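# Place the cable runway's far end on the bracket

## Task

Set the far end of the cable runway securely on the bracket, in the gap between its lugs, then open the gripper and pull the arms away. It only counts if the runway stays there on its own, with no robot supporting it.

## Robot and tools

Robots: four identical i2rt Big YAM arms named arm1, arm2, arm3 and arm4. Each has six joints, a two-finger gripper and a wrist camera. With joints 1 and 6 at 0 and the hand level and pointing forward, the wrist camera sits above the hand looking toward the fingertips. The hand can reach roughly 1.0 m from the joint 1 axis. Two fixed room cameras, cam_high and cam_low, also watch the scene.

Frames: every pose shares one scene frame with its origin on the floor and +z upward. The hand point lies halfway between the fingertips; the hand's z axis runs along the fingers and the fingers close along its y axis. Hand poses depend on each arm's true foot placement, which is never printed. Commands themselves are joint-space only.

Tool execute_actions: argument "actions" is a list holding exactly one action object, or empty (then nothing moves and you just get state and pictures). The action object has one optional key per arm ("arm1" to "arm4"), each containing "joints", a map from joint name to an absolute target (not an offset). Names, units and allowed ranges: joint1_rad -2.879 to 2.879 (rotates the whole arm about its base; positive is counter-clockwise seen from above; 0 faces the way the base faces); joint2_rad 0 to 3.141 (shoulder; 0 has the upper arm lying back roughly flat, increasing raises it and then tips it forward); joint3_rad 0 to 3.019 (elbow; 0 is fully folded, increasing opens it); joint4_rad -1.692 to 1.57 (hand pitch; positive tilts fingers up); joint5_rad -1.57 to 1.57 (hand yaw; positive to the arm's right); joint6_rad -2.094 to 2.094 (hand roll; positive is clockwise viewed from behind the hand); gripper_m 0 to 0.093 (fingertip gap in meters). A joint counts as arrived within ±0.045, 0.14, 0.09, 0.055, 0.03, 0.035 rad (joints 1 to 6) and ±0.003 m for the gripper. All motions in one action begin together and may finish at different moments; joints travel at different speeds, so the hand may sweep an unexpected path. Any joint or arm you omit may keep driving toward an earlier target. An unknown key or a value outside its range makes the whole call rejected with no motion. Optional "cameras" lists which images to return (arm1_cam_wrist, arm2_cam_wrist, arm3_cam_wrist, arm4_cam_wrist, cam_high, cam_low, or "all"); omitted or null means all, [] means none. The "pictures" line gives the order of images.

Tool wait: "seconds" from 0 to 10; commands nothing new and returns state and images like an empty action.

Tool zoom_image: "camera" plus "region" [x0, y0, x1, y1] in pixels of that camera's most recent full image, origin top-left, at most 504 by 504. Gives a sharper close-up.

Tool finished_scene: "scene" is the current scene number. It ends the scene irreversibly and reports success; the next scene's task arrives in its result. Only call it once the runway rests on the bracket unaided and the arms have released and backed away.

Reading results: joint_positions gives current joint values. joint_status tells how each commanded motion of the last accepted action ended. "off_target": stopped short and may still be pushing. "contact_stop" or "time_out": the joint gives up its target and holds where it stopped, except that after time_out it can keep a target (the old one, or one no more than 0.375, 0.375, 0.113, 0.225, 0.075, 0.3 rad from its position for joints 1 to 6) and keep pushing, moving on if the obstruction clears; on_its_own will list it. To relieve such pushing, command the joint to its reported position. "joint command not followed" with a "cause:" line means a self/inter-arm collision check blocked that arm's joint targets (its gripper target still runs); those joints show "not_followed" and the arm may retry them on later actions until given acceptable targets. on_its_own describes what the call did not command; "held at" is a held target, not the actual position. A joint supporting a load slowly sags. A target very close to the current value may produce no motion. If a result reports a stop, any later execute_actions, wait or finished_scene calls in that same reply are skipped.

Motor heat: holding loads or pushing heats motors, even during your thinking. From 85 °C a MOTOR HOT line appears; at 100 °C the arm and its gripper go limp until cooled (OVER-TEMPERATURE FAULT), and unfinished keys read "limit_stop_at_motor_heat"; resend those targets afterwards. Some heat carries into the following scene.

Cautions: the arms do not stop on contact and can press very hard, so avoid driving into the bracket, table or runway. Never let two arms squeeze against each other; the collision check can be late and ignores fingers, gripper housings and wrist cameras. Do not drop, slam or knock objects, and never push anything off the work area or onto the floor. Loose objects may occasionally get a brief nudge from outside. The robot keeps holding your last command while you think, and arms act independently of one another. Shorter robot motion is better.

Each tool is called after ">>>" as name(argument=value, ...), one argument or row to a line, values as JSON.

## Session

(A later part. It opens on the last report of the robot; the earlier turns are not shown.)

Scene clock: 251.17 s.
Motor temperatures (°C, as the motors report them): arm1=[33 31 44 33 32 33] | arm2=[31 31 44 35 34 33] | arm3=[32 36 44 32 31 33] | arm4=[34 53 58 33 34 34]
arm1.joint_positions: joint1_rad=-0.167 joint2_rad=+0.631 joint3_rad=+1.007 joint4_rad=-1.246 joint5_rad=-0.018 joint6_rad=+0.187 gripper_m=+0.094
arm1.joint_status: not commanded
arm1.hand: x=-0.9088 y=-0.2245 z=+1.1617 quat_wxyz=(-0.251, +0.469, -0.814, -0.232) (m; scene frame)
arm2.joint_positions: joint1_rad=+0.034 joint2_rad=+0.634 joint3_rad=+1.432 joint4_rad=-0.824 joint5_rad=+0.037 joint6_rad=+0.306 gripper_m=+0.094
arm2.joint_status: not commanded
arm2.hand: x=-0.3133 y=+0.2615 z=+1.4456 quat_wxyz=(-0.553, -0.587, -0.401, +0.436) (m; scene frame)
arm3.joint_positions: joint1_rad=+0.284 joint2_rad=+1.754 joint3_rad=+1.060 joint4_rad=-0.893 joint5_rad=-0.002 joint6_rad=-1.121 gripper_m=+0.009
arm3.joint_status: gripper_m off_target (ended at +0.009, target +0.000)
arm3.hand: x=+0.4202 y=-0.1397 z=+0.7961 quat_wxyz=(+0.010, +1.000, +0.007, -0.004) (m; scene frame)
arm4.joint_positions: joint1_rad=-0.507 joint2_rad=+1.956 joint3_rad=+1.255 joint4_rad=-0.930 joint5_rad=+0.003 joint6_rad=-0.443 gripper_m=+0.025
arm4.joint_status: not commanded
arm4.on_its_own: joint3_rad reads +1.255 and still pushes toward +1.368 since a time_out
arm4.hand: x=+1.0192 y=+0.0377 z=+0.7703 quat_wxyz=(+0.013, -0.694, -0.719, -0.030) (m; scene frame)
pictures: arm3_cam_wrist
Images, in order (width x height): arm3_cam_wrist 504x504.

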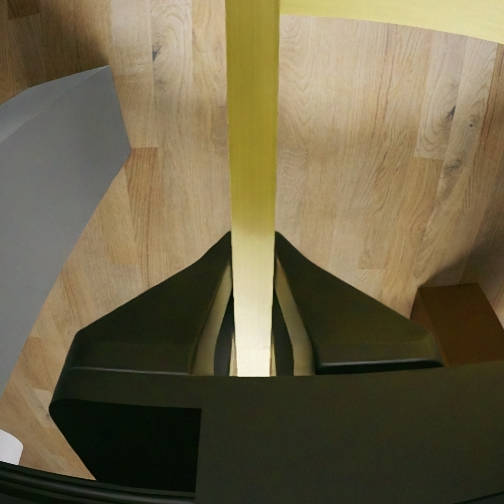

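>>> execute_actions(
  actions=[
    {"arm3": {"joints": {"joint1_rad": 0.058, "joint2_rad": 1.60, "joint3_rad": 0.98, "joint4_rad": -0.88, "joint6_rad": -1.345, "gripper_m": 0.0}}, "arm4": {"joints": {"joint1_rad": -0.27, "joint2_rad": 1.76, "joint3_rad": 1.225, "joint4_rad": -0.89, "joint6_rad": -0.20, "gripper_m": 0.0}}},
  ],
  cameras=["cam_low", "cam_high"],
)

Scene clock: 266.27 s.
Motor temperatures (°C, as the motors report them): arm1=[33 31 44 33 32 33] | arm2=[31 31 44 35 34 33] | arm3=[32 37 44 32 31 33] | arm4=[34 54 59 33 34 34]
arm1.joint_positions: joint1_rad=-0.167 joint2_rad=+0.631 joint3_rad=+1.007 joint4_rad=-1.246 joint5_rad=-0.018 joint6_rad=+0.187 gripper_m=+0.094
arm1.joint_status: not commanded
arm1.hand: x=-0.9088 y=-0.2245 z=+1.1617 quat_wxyz=(-0.251, +0.469, -0.814, -0.232) (m; scene frame)
arm2.joint_positions: joint1_rad=+0.034 joint2_rad=+0.634 joint3_rad=+1.432 joint4_rad=-0.824 joint5_rad=+0.037 joint6_rad=+0.306 gripper_m=+0.094
arm2.joint_status: not commanded
arm2.hand: x=-0.3133 y=+0.2615 z=+1.4456 quat_wxyz=(-0.553, -0.587, -0.401, +0.436) (m; scene frame)
arm3.joint_positions: joint1_rad=+0.055 joint2_rad=+1.646 joint3_rad=+0.938 joint4_rad=-0.884 joint5_rad=+0.013 joint6_rad=-1.344 gripper_m=+0.009
arm3.joint_status: gripper_m off_target (ended at +0.009, target +0.000); the others done
arm3.hand: x=+0.5291 y=-0.1474 z=+0.8031 quat_wxyz=(+0.011, +1.000, +0.004, +0.002) (m; scene frame)
arm4.joint_positions: joint1_rad=-0.278 joint2_rad=+1.874 joint3_rad=+1.173 joint4_rad=-0.894 joint5_rad=+0.004 joint6_rad=-0.196 gripper_m=+0.025
arm4.joint_status: gripper_m off_target (ended at +0.025, target +0.000); the others done
arm4.hand: x=+1.1325 y=+0.0224 z=+0.7855 quat_wxyz=(+0.010, -0.701, -0.713, -0.011) (m; scene frame)
pictures: cam_high, cam_low
Images, in order (width x height): cam_high 896x504, cam_low 896x504.

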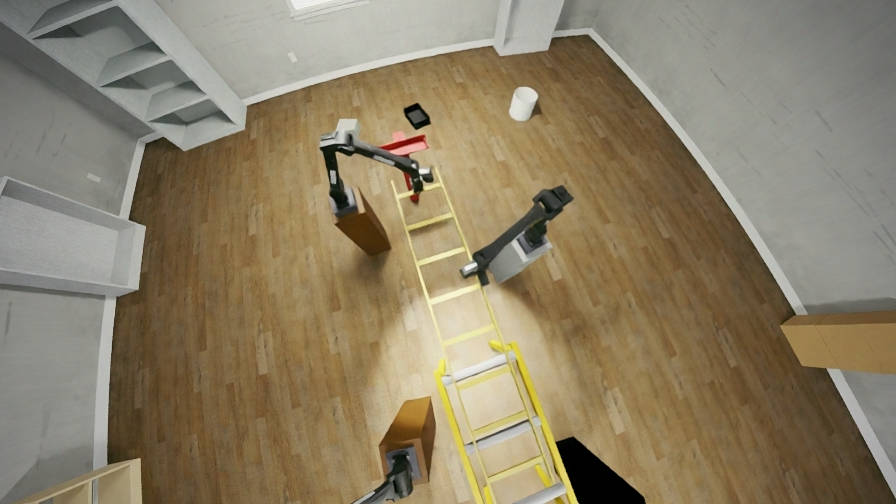

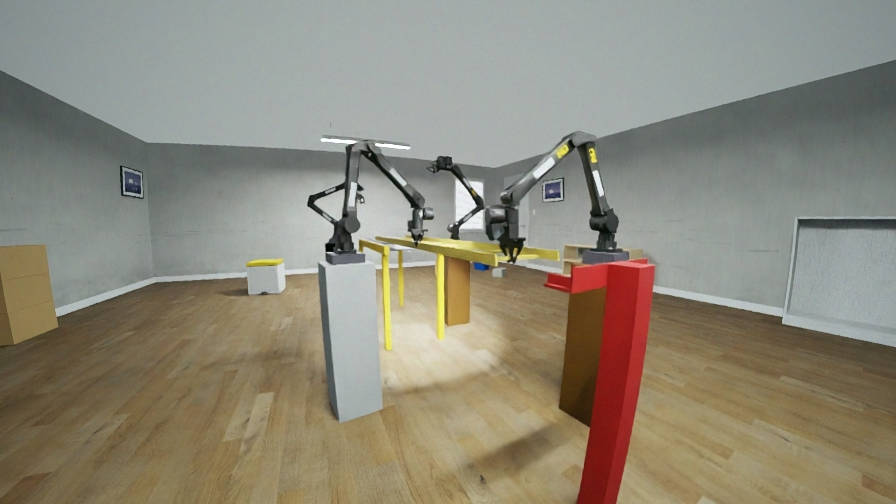

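>>> execute_actions(
  actions=[
    {"arm3": {"joints": {"joint1_rad": -0.28, "joint2_rad": 1.54, "joint3_rad": 0.925, "joint4_rad": -0.865, "joint6_rad": -1.68, "gripper_m": 0.0}}, "arm4": {"joints": {"joint1_rad": 0.018, "joint2_rad": 1.735, "joint3_rad": 1.23, "joint4_rad": -0.895, "joint6_rad": 0.10, "gripper_m": 0.0}}},
  ],
  cameras=["cam_low", "cam_high", "arm4_cam_wrist"],
)

Scene clock: 278.07 s.
Motor temperatures (°C, as the motors report them): arm1=[33 31 45 33 32 33] | arm2=[31 31 44 35 34 33] | arm3=[32 37 45 32 31 33] | arm4=[34 55 55 33 34 34]
arm1.joint_positions: joint1_rad=-0.167 joint2_rad=+0.631 joint3_rad=+1.007 joint4_rad=-1.246 joint5_rad=-0.018 joint6_rad=+0.187 gripper_m=+0.094
arm1.joint_status: not commanded
arm1.hand: x=-0.9088 y=-0.2245 z=+1.1617 quat_wxyz=(-0.251, +0.469, -0.814, -0.232) (m; scene frame)
arm2.joint_positions: joint1_rad=+0.034 joint2_rad=+0.634 joint3_rad=+1.432 joint4_rad=-0.824 joint5_rad=+0.037 joint6_rad=+0.306 gripper_m=+0.094
arm2.joint_status: not commanded
arm2.hand: x=-0.3133 y=+0.2615 z=+1.4456 quat_wxyz=(-0.553, -0.587, -0.401, +0.436) (m; scene frame)
arm3.joint_positions: joint1_rad=-0.283 joint2_rad=+1.603 joint3_rad=+0.893 joint4_rad=-0.863 joint5_rad=+0.012 joint6_rad=-1.675 gripper_m=+0.009
arm3.joint_status: gripper_m off_target (ended at +0.009, target +0.000); the others done
arm3.hand: x=+0.6629 y=-0.1515 z=+0.8041 quat_wxyz=(+0.004, +1.000, +0.000, -0.001) (m; scene frame)
arm4.joint_positions: joint1_rad=+0.004 joint2_rad=+1.869 joint3_rad=+1.172 joint4_rad=-0.883 joint5_rad=+0.003 joint6_rad=+0.095 gripper_m=+0.025
arm4.joint_status: gripper_m off_target (ended at +0.025, target +0.000); the others done
arm4.hand: x=+1.2693 y=+0.0141 z=+0.7875 quat_wxyz=(+0.006, -0.704, -0.710, -0.004) (m; scene frame)
pictures: arm4_cam_wrist, cam_high, cam_low
Images, in order (width x height): arm4_cam_wrist 504x504, cam_high 896x504, cam_low 896x504.

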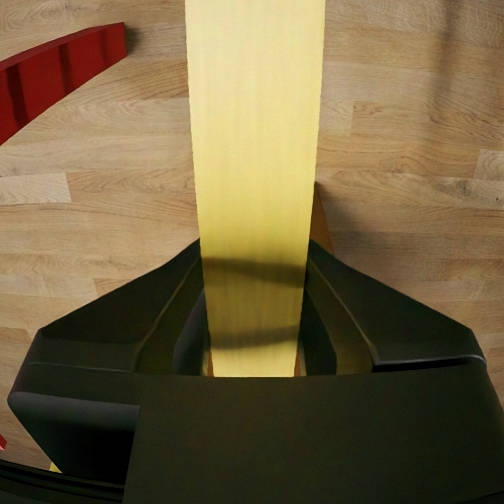

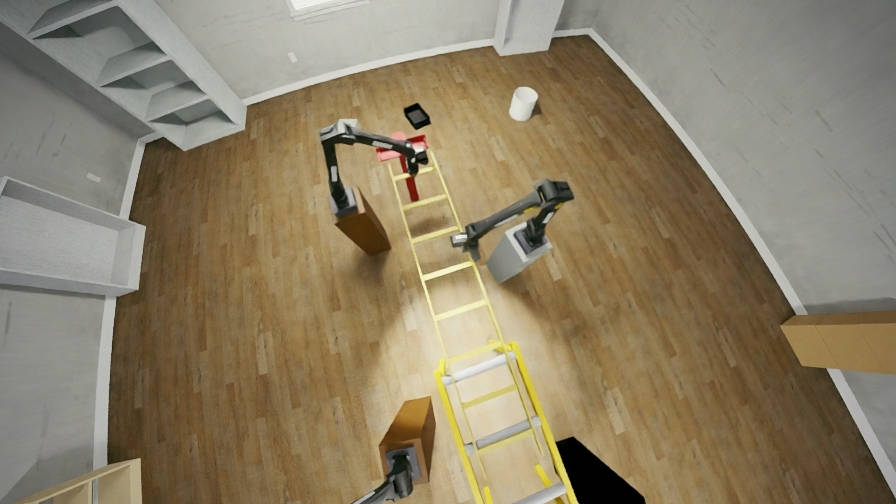

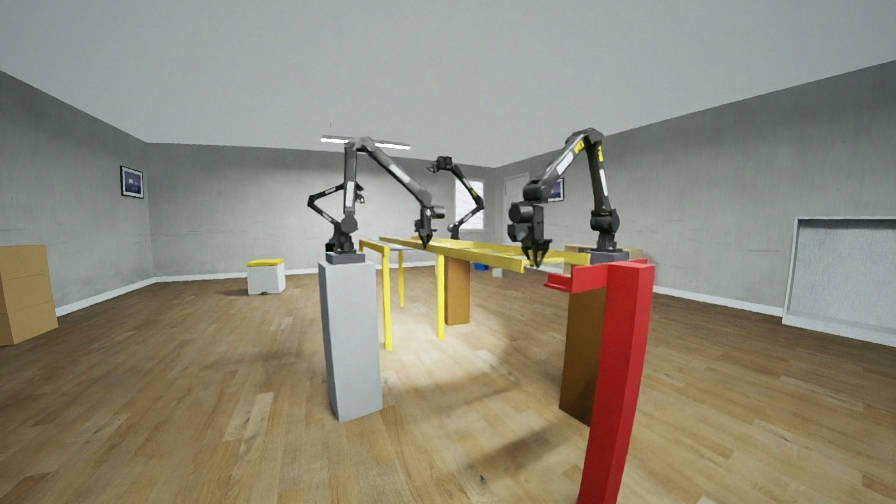

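>>> zoom_image(
  camera="cam_high",
  region=[330, 100, 500, 240],
)

>>> zoom_image(
  camera="cam_low",
  region=[480, 200, 680, 320],
)

Region (330, 100, 500, 240) of cam_high's 896x504 image, scaled by 2.965, with more detail than that image has; it fills the top 415 rows of this view, and the rest is white.

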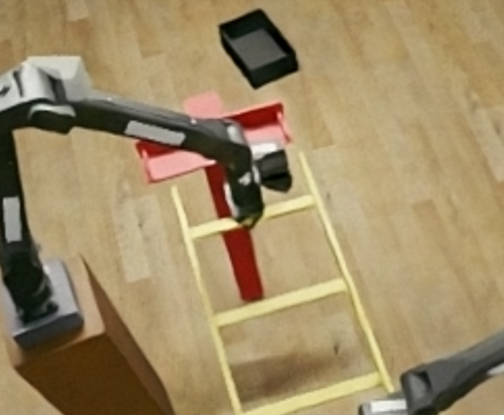

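Region (480, 200, 680, 320) of cam_low's 896x504 image, scaled by 2.520, with more detail than that image has; it fills the top 302 rows of this view, and the rest is white.

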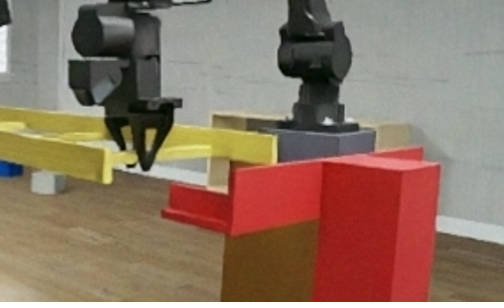

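>>> execute_actions(
  actions=[
    {"arm3": {"joints": {"joint1_rad": -0.515, "joint2_rad": 1.59, "joint3_rad": 1.0, "joint4_rad": -0.883, "joint6_rad": -1.905, "gripper_m": 0.0}}, "arm4": {"joints": {"joint1_rad": 0.215, "joint2_rad": 1.68, "joint3_rad": 1.18, "joint4_rad": -0.877, "joint6_rad": 0.305, "gripper_m": 0.0}}},
  ],
  cameras=["cam_low", "cam_high", "arm4_cam_wrist"],
)

>>> zoom_image(
  camera="cam_high",
  region=[330, 100, 500, 240],
)

>>> zoom_image(
  camera="cam_low",
  region=[480, 200, 680, 320],
)

Scene clock: 321.23 s.
Motor temperatures (°C, as the motors report them): arm1=[33 31 45 33 32 33] | arm2=[31 31 45 35 34 33] | arm3=[32 39 46 32 32 33] | arm4=[34 59 54 33 34 34]
arm1.joint_positions: joint1_rad=-0.167 joint2_rad=+0.631 joint3_rad=+1.007 joint4_rad=-1.246 joint5_rad=-0.018 joint6_rad=+0.187 gripper_m=+0.094
arm1.joint_status: not commanded
arm1.hand: x=-0.9088 y=-0.2245 z=+1.1617 quat_wxyz=(-0.251, +0.469, -0.814, -0.232) (m; scene frame)
arm2.joint_positions: joint1_rad=+0.034 joint2_rad=+0.634 joint3_rad=+1.432 joint4_rad=-0.824 joint5_rad=+0.037 joint6_rad=+0.306 gripper_m=+0.094
arm2.joint_status: not commanded
arm2.hand: x=-0.3133 y=+0.2615 z=+1.4456 quat_wxyz=(-0.553, -0.587, -0.401, +0.436) (m; scene frame)
arm3.joint_positions: joint1_rad=-0.509 joint2_rad=+1.657 joint3_rad=+0.981 joint4_rad=-0.864 joint5_rad=+0.001 joint6_rad=-1.915 gripper_m=+0.009
arm3.joint_status: gripper_m off_target (ended at +0.009, target +0.000); the others done
arm3.hand: x=+0.7592 y=-0.1355 z=+0.8083 quat_wxyz=(-0.012, +1.000, +0.007, -0.001) (m; scene frame)
arm4.joint_positions: joint1_rad=+0.205 joint2_rad=+1.824 joint3_rad=+1.124 joint4_rad=-0.848 joint5_rad=+0.004 joint6_rad=+0.282 gripper_m=+0.025
arm4.joint_status: joint2_rad time_out (moved -0.045 of -0.189); gripper_m off_target (ended at +0.025, target +0.000); the others done
arm4.on_its_own: joint2_rad reads +1.824 and still pushes toward +1.680 since a time_out
arm4.hand: x=+1.3628 y=+0.0418 z=+0.7944 quat_wxyz=(-0.007, -0.699, -0.715, +0.005) (m; scene frame)
pictures: arm4_cam_wrist, cam_high, cam_low
Images, in order (width x height): arm4_cam_wrist 504x504, cam_high 896x504, cam_low 896x504.

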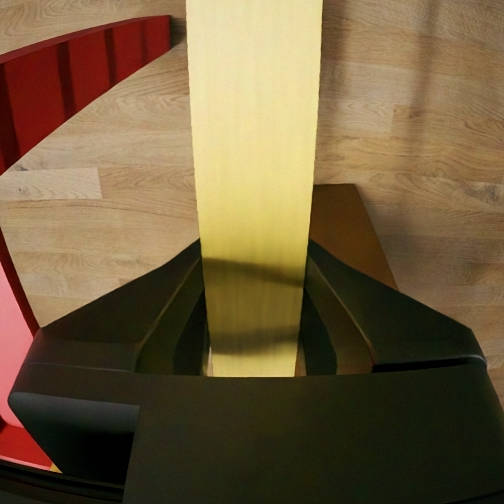

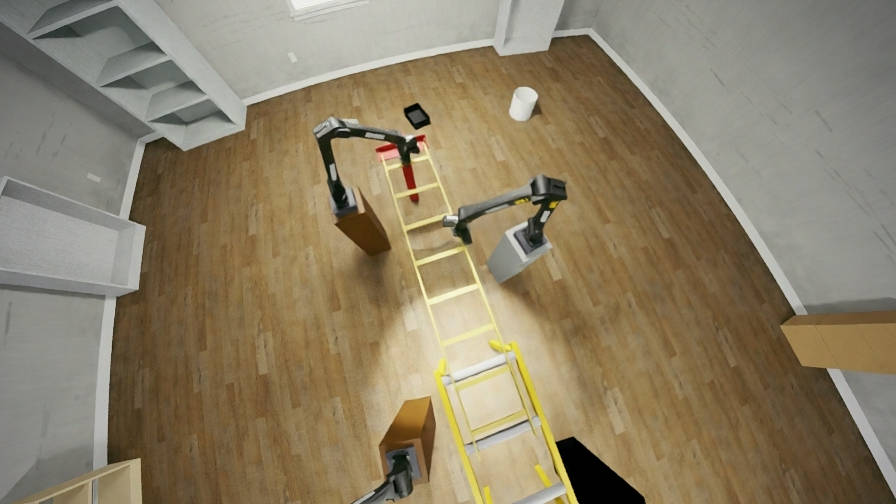

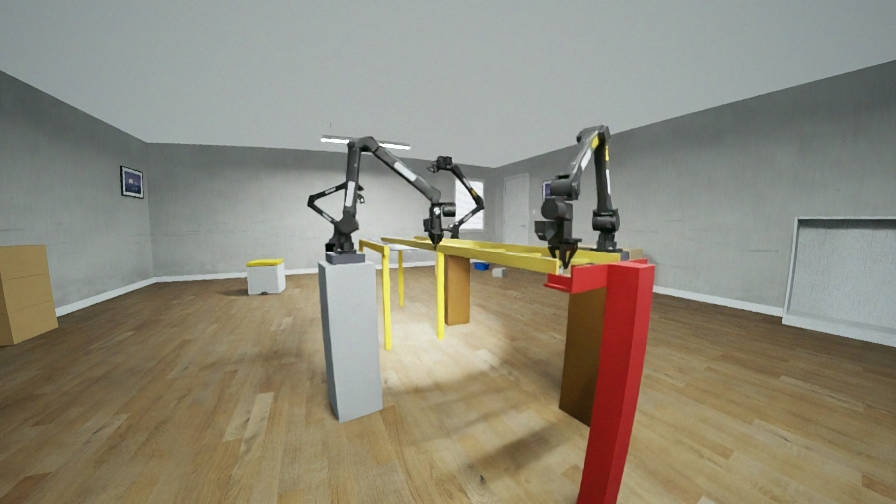

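Region (330, 100, 500, 240) of cam_high's 896x504 image, scaled by 2.965, with more detail than that image has; it fills the top 415 rows of this view, and the rest is white.

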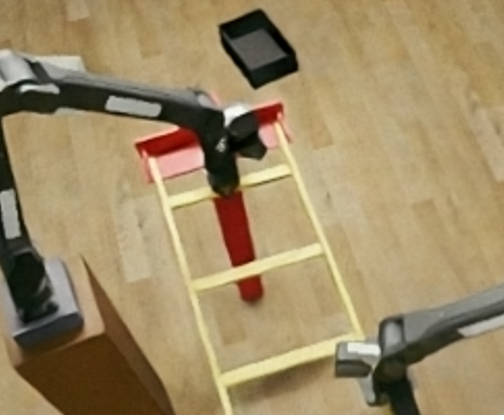

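Region (480, 200, 680, 320) of cam_low's 896x504 image, scaled by 2.520, with more detail than that image has; it fills the top 302 rows of this view, and the rest is white.

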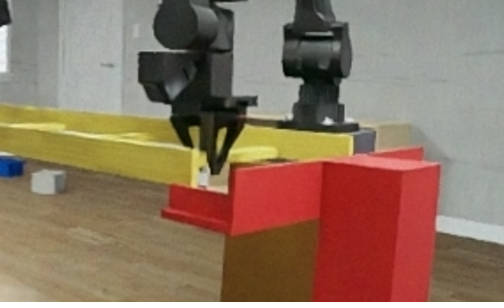

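>>> execute_actions(
  actions=[
    {"arm3": {"joints": {"joint1_rad": -0.625, "joint2_rad": 1.635, "joint3_rad": 1.045, "joint4_rad": -0.90, "joint6_rad": -2.03, "gripper_m": 0.0}}, "arm4": {"joints": {"joint1_rad": 0.31, "joint2_rad": 1.75, "joint3_rad": 1.265, "joint4_rad": -0.905, "joint6_rad": 0.39, "gripper_m": 0.0}}},
  ],
  cameras=["cam_low", "cam_high", "arm4_cam_wrist"],
)

>>> zoom_image(
  camera="cam_high",
  region=[330, 100, 500, 240],
)

>>> zoom_image(
  camera="cam_low",
  region=[480, 200, 680, 320],
)

Scene clock: 339.93 s.
Motor temperatures (°C, as the motors report them): arm1=[33 31 46 33 32 33] | arm2=[31 31 45 35 34 33] | arm3=[32 40 46 32 31 33] | arm4=[34 60 55 33 34 34]
arm1.joint_positions: joint1_rad=-0.167 joint2_rad=+0.631 joint3_rad=+1.007 joint4_rad=-1.246 joint5_rad=-0.018 joint6_rad=+0.187 gripper_m=+0.094
arm1.joint_status: not commanded
arm1.hand: x=-0.9088 y=-0.2245 z=+1.1617 quat_wxyz=(-0.251, +0.469, -0.814, -0.232) (m; scene frame)
arm2.joint_positions: joint1_rad=+0.034 joint2_rad=+0.634 joint3_rad=+1.432 joint4_rad=-0.824 joint5_rad=+0.037 joint6_rad=+0.306 gripper_m=+0.094
arm2.joint_status: not commanded
arm2.hand: x=-0.3133 y=+0.2615 z=+1.4456 quat_wxyz=(-0.553, -0.587, -0.401, +0.436) (m; scene frame)
arm3.joint_positions: joint1_rad=-0.616 joint2_rad=+1.691 joint3_rad=+1.025 joint4_rad=-0.863 joint5_rad=-0.008 joint6_rad=-2.023 gripper_m=+0.009
arm3.joint_status: gripper_m off_target (ended at +0.009, target +0.000); the others done
arm3.hand: x=+0.8075 y=-0.1362 z=+0.8070 quat_wxyz=(-0.018, +1.000, +0.008, -0.001) (m; scene frame)
arm4.joint_positions: joint1_rad=+0.301 joint2_rad=+1.855 joint3_rad=+1.171 joint4_rad=-0.862 joint5_rad=+0.007 joint6_rad=+0.377 gripper_m=+0.025
arm4.joint_status: joint3_rad time_out (moved +0.048 of +0.141); gripper_m off_target (ended at +0.025, target +0.000); the others done
arm4.on_its_own: joint3_rad reads +1.171 and still pushes toward +1.265 since a time_out
arm4.hand: x=+1.4114 y=+0.0431 z=+0.7943 quat_wxyz=(-0.009, -0.699, -0.715, +0.006) (m; scene frame)
pictures: arm4_cam_wrist, cam_high, cam_low
Images, in order (width x height): arm4_cam_wrist 504x504, cam_high 896x504, cam_low 896x504.

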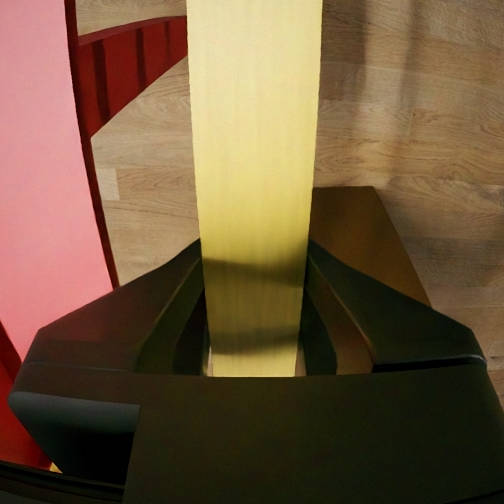

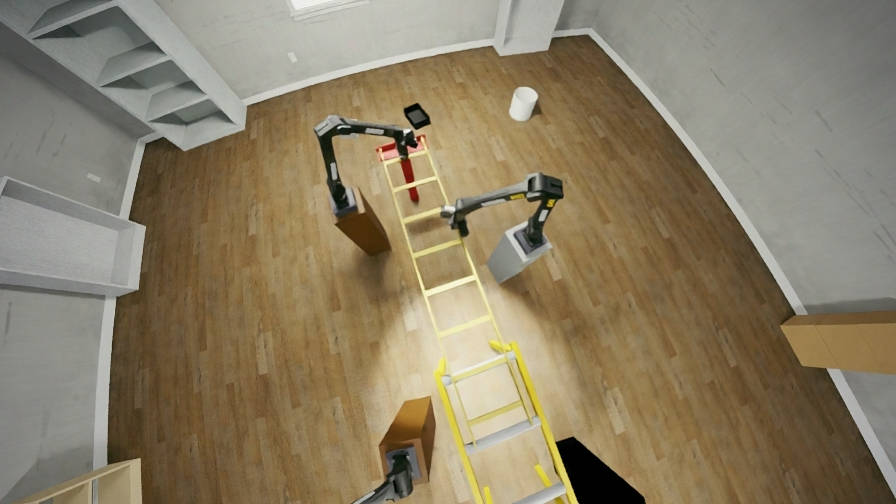

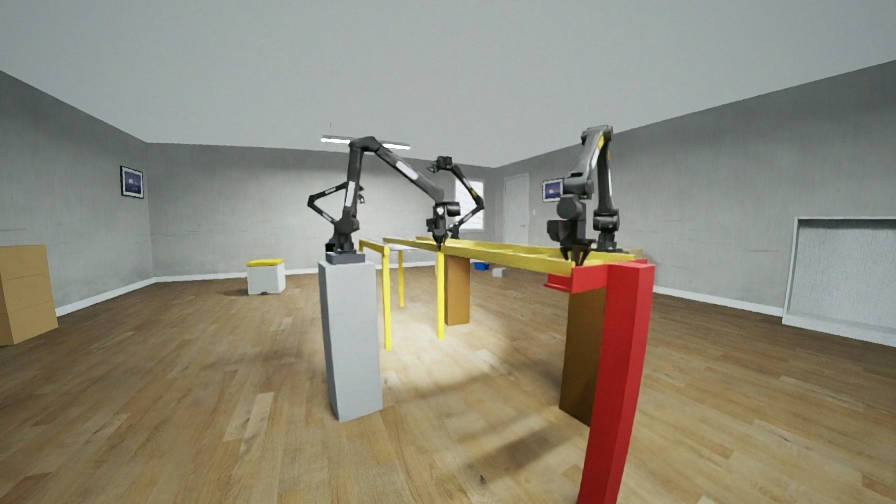

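Region (330, 100, 500, 240) of cam_high's 896x504 image, scaled by 2.965, with more detail than that image has; it fills the top 415 rows of this view, and the rest is white.

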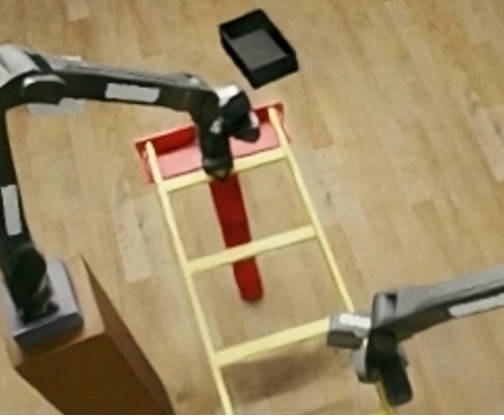

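Region (480, 200, 680, 320) of cam_low's 896x504 image, scaled by 2.520, with more detail than that image has; it fills the top 302 rows of this view, and the rest is white.

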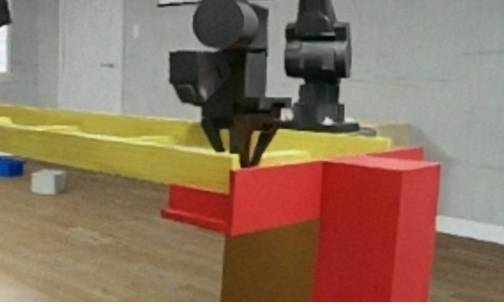

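>>> execute_actions(
  actions=[
    {"arm3": {"joints": {"joint2_rad": 1.69, "joint3_rad": 1.025, "gripper_m": 0.0}}, "arm4": {"joints": {"joint2_rad": 1.84, "joint3_rad": 1.17, "gripper_m": 0.0}}},
  ],
  cameras=["cam_low", "cam_high"],
)

>>> zoom_image(
  camera="cam_low",
  region=[480, 200, 680, 320],
)

Scene clock: 347.77 s.
Motor temperatures (°C, as the motors report them): arm1=[33 31 46 33 32 33] | arm2=[31 31 46 35 34 33] | arm3=[32 40 46 32 31 33] | arm4=[34 60 57 33 34 34]
arm1.joint_positions: joint1_rad=-0.167 joint2_rad=+0.631 joint3_rad=+1.007 joint4_rad=-1.246 joint5_rad=-0.018 joint6_rad=+0.187 gripper_m=+0.094
arm1.joint_status: not commanded
arm1.hand: x=-0.9088 y=-0.2245 z=+1.1617 quat_wxyz=(-0.251, +0.469, -0.814, -0.232) (m; scene frame)
arm2.joint_positions: joint1_rad=+0.034 joint2_rad=+0.634 joint3_rad=+1.432 joint4_rad=-0.824 joint5_rad=+0.037 joint6_rad=+0.306 gripper_m=+0.094
arm2.joint_status: not commanded
arm2.hand: x=-0.3133 y=+0.2615 z=+1.4456 quat_wxyz=(-0.553, -0.587, -0.401, +0.436) (m; scene frame)
arm3.joint_positions: joint1_rad=-0.612 joint2_rad=+1.719 joint3_rad=+1.027 joint4_rad=-0.853 joint5_rad=-0.014 joint6_rad=-2.023 gripper_m=+0.009
arm3.joint_status: gripper_m off_target (ended at +0.009, target +0.000); the others done
arm3.hand: x=+0.8050 y=-0.1353 z=+0.7956 quat_wxyz=(-0.012, +1.000, +0.009, -0.007) (m; scene frame)
arm4.joint_positions: joint1_rad=+0.300 joint2_rad=+1.899 joint3_rad=+1.170 joint4_rad=-0.862 joint5_rad=+0.011 joint6_rad=+0.374 gripper_m=+0.025
arm4.joint_status: gripper_m off_target (ended at +0.025, target +0.000); the others done
arm4.hand: x=+1.4075 y=+0.0496 z=+0.7732 quat_wxyz=(+0.013, -0.698, -0.716, -0.001) (m; scene frame)
pictures: cam_high, cam_low
Images, in order (width x height): cam_high 896x504, cam_low 896x504.

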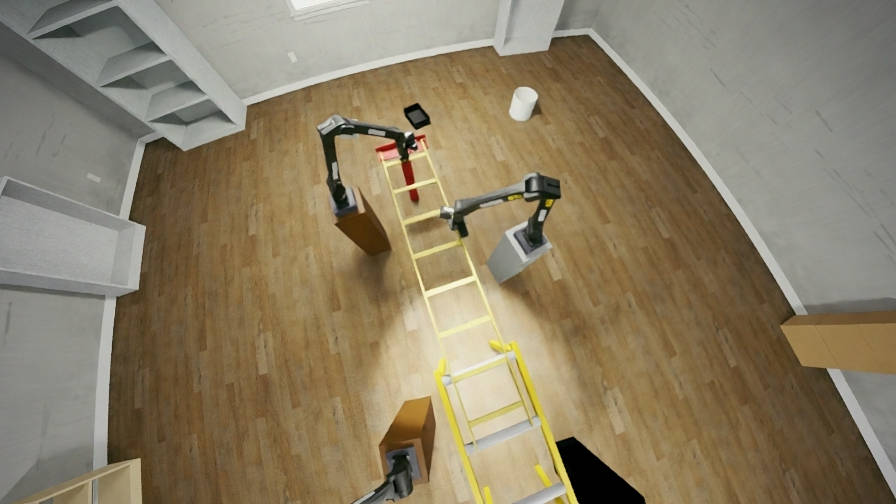

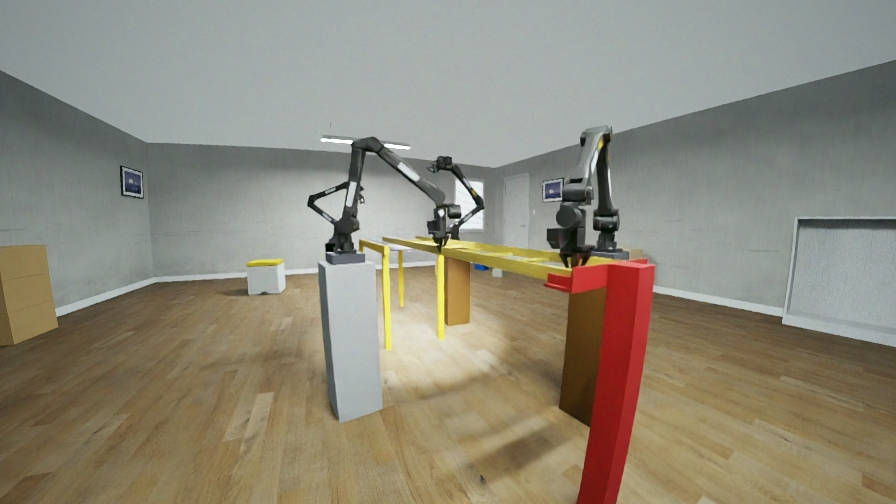

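Region (480, 200, 680, 320) of cam_low's 896x504 image, scaled by 2.520, with more detail than that image has; it fills the top 302 rows of this view, and the rest is white.

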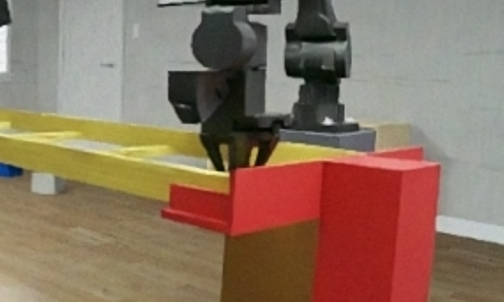

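>>> execute_actions(
  actions=[
    {"arm3": {"joints": {"joint2_rad": 1.725, "gripper_m": 0.0}}, "arm4": {"joints": {"joint2_rad": 1.90, "gripper_m": 0.0}}},
  ],
  cameras=["cam_low"],
)

>>> zoom_image(
  camera="cam_low",
  region=[480, 200, 680, 320],
)

Scene clock: 352.50 s.
Motor temperatures (°C, as the motors report them): arm1=[33 31 46 33 32 33] | arm2=[31 31 46 35 34 33] | arm3=[32 40 45 32 31 33] | arm4=[34 59 55 33 34 34]
arm1.joint_positions: joint1_rad=-0.167 joint2_rad=+0.631 joint3_rad=+1.007 joint4_rad=-1.246 joint5_rad=-0.018 joint6_rad=+0.187 gripper_m=+0.094
arm1.joint_status: not commanded
arm1.hand: x=-0.9088 y=-0.2245 z=+1.1617 quat_wxyz=(-0.251, +0.469, -0.814, -0.232) (m; scene frame)
arm2.joint_positions: joint1_rad=+0.034 joint2_rad=+0.634 joint3_rad=+1.432 joint4_rad=-0.824 joint5_rad=+0.037 joint6_rad=+0.306 gripper_m=+0.094
arm2.joint_status: not commanded
arm2.hand: x=-0.3133 y=+0.2615 z=+1.4456 quat_wxyz=(-0.553, -0.587, -0.401, +0.436) (m; scene frame)
arm3.joint_positions: joint1_rad=-0.612 joint2_rad=+1.720 joint3_rad=+1.027 joint4_rad=-0.853 joint5_rad=-0.014 joint6_rad=-2.023 gripper_m=+0.009
arm3.joint_status: gripper_m off_target (ended at +0.009, target +0.000); the others done
arm3.hand: x=+0.8050 y=-0.1353 z=+0.7953 quat_wxyz=(-0.011, +1.000, +0.009, -0.008) (m; scene frame)
arm4.joint_positions: joint1_rad=+0.300 joint2_rad=+1.901 joint3_rad=+1.170 joint4_rad=-0.862 joint5_rad=+0.011 joint6_rad=+0.374 gripper_m=+0.025
arm4.joint_status: gripper_m off_target (ended at +0.025, target +0.000); the others done
arm4.hand: x=+1.4074 y=+0.0498 z=+0.7725 quat_wxyz=(+0.014, -0.698, -0.716, -0.001) (m; scene frame)
pictures: cam_low
Images, in order (width x height): cam_low 896x504.

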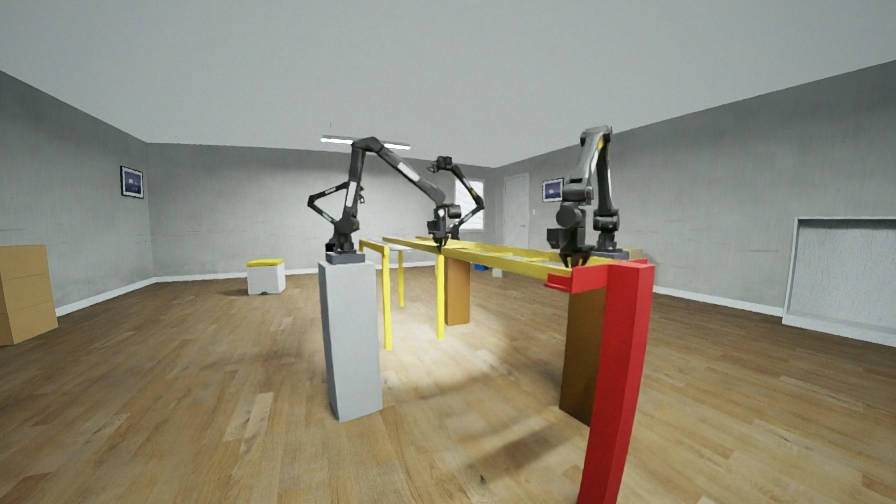

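Region (480, 200, 680, 320) of cam_low's 896x504 image, scaled by 2.520, with more detail than that image has; it fills the top 302 rows of this view, and the rest is white.

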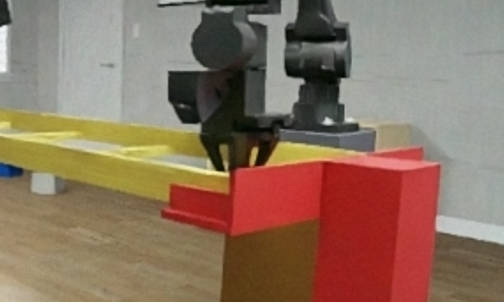

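The runway now rests on the shelf (no more sag). Releasing both grippers.

>>> execute_actions(
  actions=[
    {"arm3": {"joints": {"gripper_m": 0.09}}, "arm4": {"joints": {"gripper_m": 0.06}}},
  ],
  cameras=["cam_low"],
)

>>> execute_actions(
  actions=[
    {"arm3": {"joints": {"joint2_rad": 1.35, "joint3_rad": 1.05}}, "arm4": {"joints": {"joint2_rad": 1.55, "joint3_rad": 1.2}}},
  ],
  cameras=["cam_low", "cam_high"],
)

Scene clock: 358.37 s.
Motor temperatures (°C, as the motors report them): arm1=[33 31 46 33 32 33] | arm2=[31 31 46 35 34 33] | arm3=[32 40 45 32 31 33] | arm4=[34 57 53 33 34 34]
arm1.joint_positions: joint1_rad=-0.167 joint2_rad=+0.631 joint3_rad=+1.007 joint4_rad=-1.246 joint5_rad=-0.018 joint6_rad=+0.187 gripper_m=+0.094
arm1.joint_status: not commanded
arm1.hand: x=-0.9088 y=-0.2245 z=+1.1617 quat_wxyz=(-0.251, +0.469, -0.814, -0.232) (m; scene frame)
arm2.joint_positions: joint1_rad=+0.034 joint2_rad=+0.634 joint3_rad=+1.432 joint4_rad=-0.824 joint5_rad=+0.037 joint6_rad=+0.306 gripper_m=+0.094
arm2.joint_status: not commanded
arm2.hand: x=-0.3133 y=+0.2615 z=+1.4456 quat_wxyz=(-0.553, -0.587, -0.401, +0.436) (m; scene frame)
arm3.joint_positions: joint1_rad=-0.615 joint2_rad=+1.720 joint3_rad=+1.026 joint4_rad=-0.889 joint5_rad=-0.002 joint6_rad=-2.023 gripper_m=+0.090
arm3.joint_status: all done
arm3.hand: x=+0.8037 y=-0.1449 z=+0.7951 quat_wxyz=(+0.008, +1.000, +0.008, -0.010) (m; scene frame)
arm4.joint_positions: joint1_rad=+0.303 joint2_rad=+1.901 joint3_rad=+1.169 joint4_rad=-0.888 joint5_rad=+0.002 joint6_rad=+0.374 gripper_m=+0.060
arm4.joint_status: all done
arm4.hand: x=+1.4077 y=+0.0575 z=+0.7725 quat_wxyz=(+0.024, -0.697, -0.717, -0.010) (m; scene frame)
pictures: cam_low
Images, in order (width x height): cam_low 896x504.

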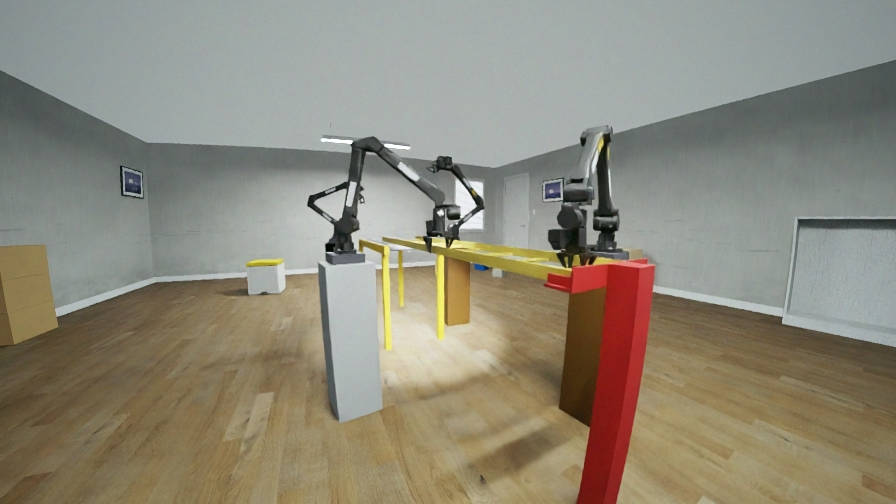

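Scene clock: 359.67 s.
Motor temperatures (°C, as the motors report them): arm1=[33 31 46 33 32 33] | arm2=[31 31 46 35 34 33] | arm3=[32 40 45 32 31 33] | arm4=[34 57 53 33 34 34]
arm1.joint_positions: joint1_rad=-0.167 joint2_rad=+0.631 joint3_rad=+1.007 joint4_rad=-1.246 joint5_rad=-0.018 joint6_rad=+0.187 gripper_m=+0.094
arm1.joint_status: not commanded
arm1.hand: x=-0.9088 y=-0.2245 z=+1.1617 quat_wxyz=(-0.251, +0.469, -0.814, -0.232) (m; scene frame)
arm2.joint_positions: joint1_rad=+0.034 joint2_rad=+0.634 joint3_rad=+1.432 joint4_rad=-0.824 joint5_rad=+0.037 joint6_rad=+0.306 gripper_m=+0.094
arm2.joint_status: not commanded
arm2.hand: x=-0.3133 y=+0.2615 z=+1.4456 quat_wxyz=(-0.553, -0.587, -0.401, +0.436) (m; scene frame)
arm3.joint_positions: joint1_rad=-0.615 joint2_rad=+1.343 joint3_rad=+1.026 joint4_rad=-0.890 joint5_rad=-0.002 joint6_rad=-2.023 gripper_m=+0.090
arm3.joint_status: all done
arm3.hand: x=+0.8131 y=-0.1287 z=+0.9559 quat_wxyz=(-0.161, +0.984, +0.007, +0.070) (m; scene frame)
arm4.joint_positions: joint1_rad=+0.303 joint2_rad=+1.536 joint3_rad=+1.169 joint4_rad=-0.890 joint5_rad=+0.002 joint6_rad=+0.374 gripper_m=+0.060
arm4.joint_status: all done
arm4.hand: x=+1.4186 y=+0.0308 z=+0.9469 quat_wxyz=(-0.142, -0.689, -0.708, +0.060) (m; scene frame)
pictures: cam_high, cam_low
Images, in order (width x height): cam_high 896x504, cam_low 896x504.

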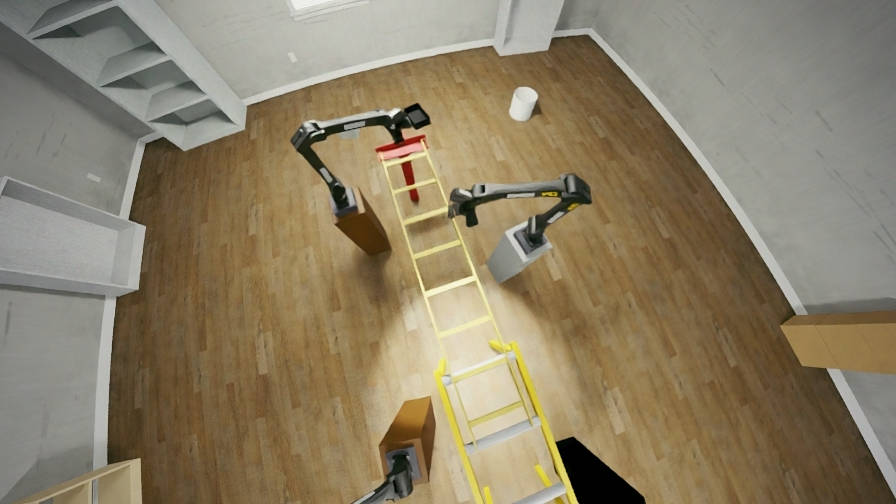

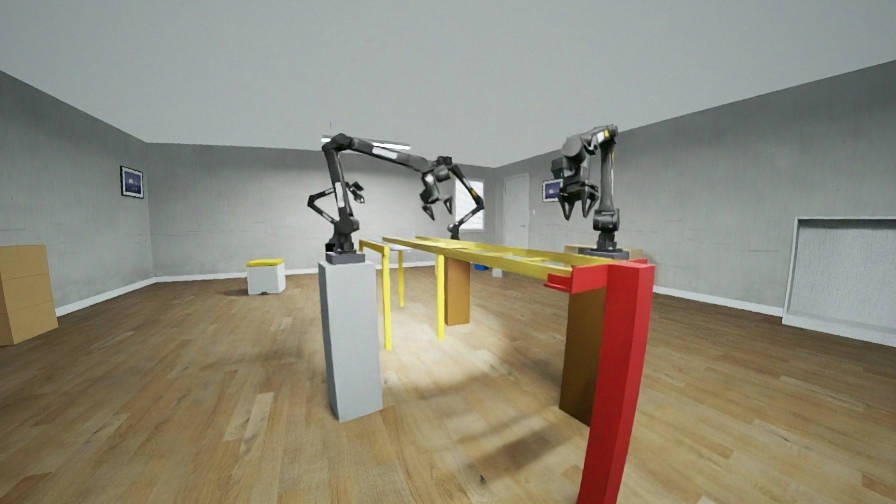

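>>> execute_actions(
  actions=[
    {"arm3": {"joints": {"joint2_rad": 0.7, "joint3_rad": 1.2}}, "arm4": {"joints": {"joint2_rad": 0.7, "joint3_rad": 1.2}}},
  ],
  cameras=["cam_low", "cam_high"],
)

>>> zoom_image(
  camera="cam_high",
  region=[330, 100, 500, 240],
)

Scene clock: 365.47 s.
Motor temperatures (°C, as the motors report them): arm1=[33 31 46 33 32 33] | arm2=[31 31 46 35 34 33] | arm3=[32 39 47 32 31 33] | arm4=[34 55 54 33 34 34]
arm1.joint_positions: joint1_rad=-0.167 joint2_rad=+0.631 joint3_rad=+1.007 joint4_rad=-1.246 joint5_rad=-0.018 joint6_rad=+0.187 gripper_m=+0.094
arm1.joint_status: not commanded
arm1.hand: x=-0.9088 y=-0.2245 z=+1.1617 quat_wxyz=(-0.251, +0.469, -0.814, -0.232) (m; scene frame)
arm2.joint_positions: joint1_rad=+0.034 joint2_rad=+0.634 joint3_rad=+1.432 joint4_rad=-0.824 joint5_rad=+0.037 joint6_rad=+0.306 gripper_m=+0.094
arm2.joint_status: not commanded
arm2.hand: x=-0.3133 y=+0.2615 z=+1.4456 quat_wxyz=(-0.553, -0.587, -0.401, +0.436) (m; scene frame)
arm3.joint_positions: joint1_rad=-0.615 joint2_rad=+0.702 joint3_rad=+1.180 joint4_rad=-0.894 joint5_rad=-0.002 joint6_rad=-2.023 gripper_m=+0.090
arm3.joint_status: all done
arm3.hand: x=+0.7703 y=-0.2289 z=+1.2947 quat_wxyz=(-0.492, +0.840, +0.005, +0.228) (m; scene frame)
arm4.joint_positions: joint1_rad=+0.303 joint2_rad=+0.690 joint3_rad=+1.169 joint4_rad=-0.890 joint5_rad=+0.002 joint6_rad=+0.374 gripper_m=+0.060
arm4.joint_status: all done
arm4.hand: x=+1.3512 y=+0.1869 z=+1.3087 quat_wxyz=(-0.504, -0.585, -0.600, +0.211) (m; scene frame)
pictures: cam_high, cam_low
Images, in order (width x height): cam_high 896x504, cam_low 896x504.

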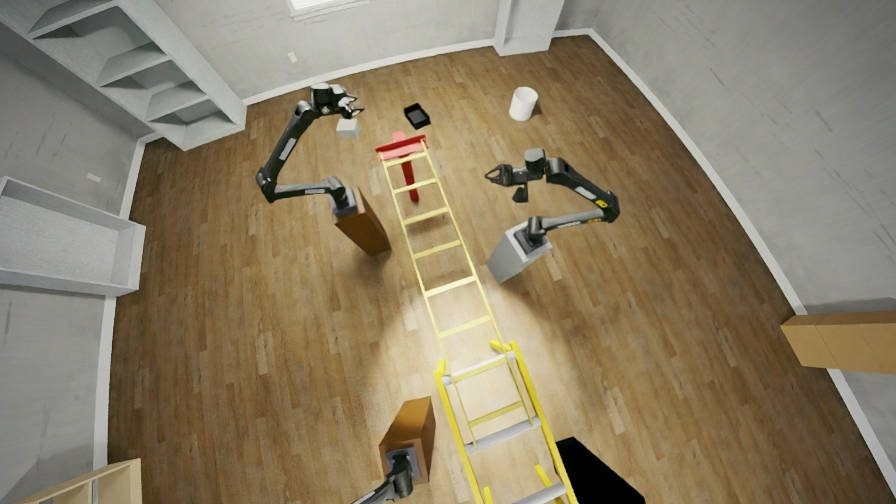

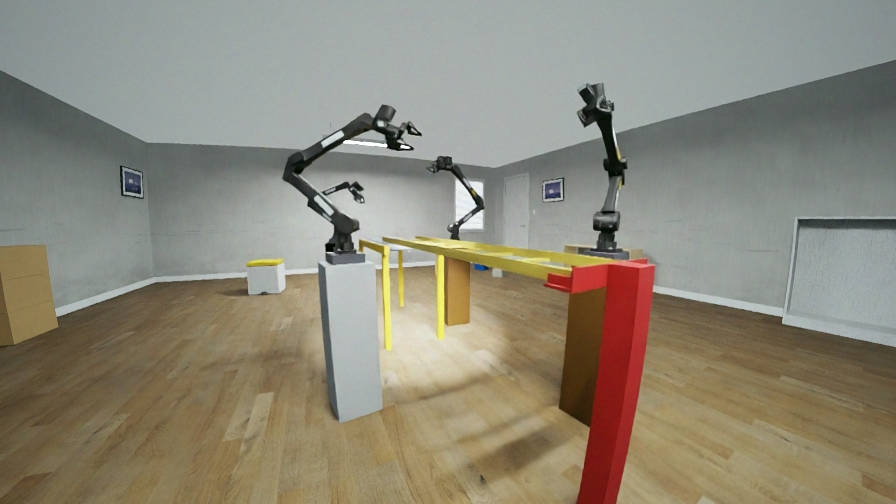

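Region (330, 100, 500, 240) of cam_high's 896x504 image, scaled by 2.965, with more detail than that image has; it fills the top 415 rows of this view, and the rest is white.

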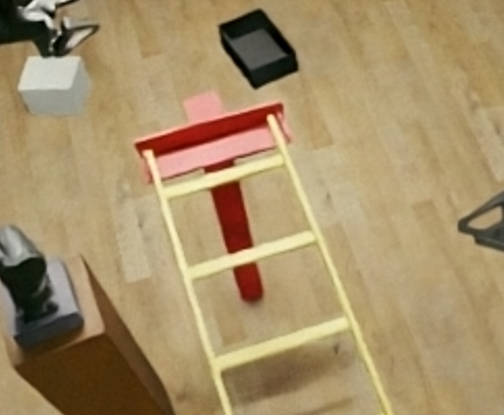

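The runway sits fully on the bracket, up to the back plate and between both lugs, and the arms are clear.

>>> finished_scene(
  scene=1,
)

The scene is finished: the task was done.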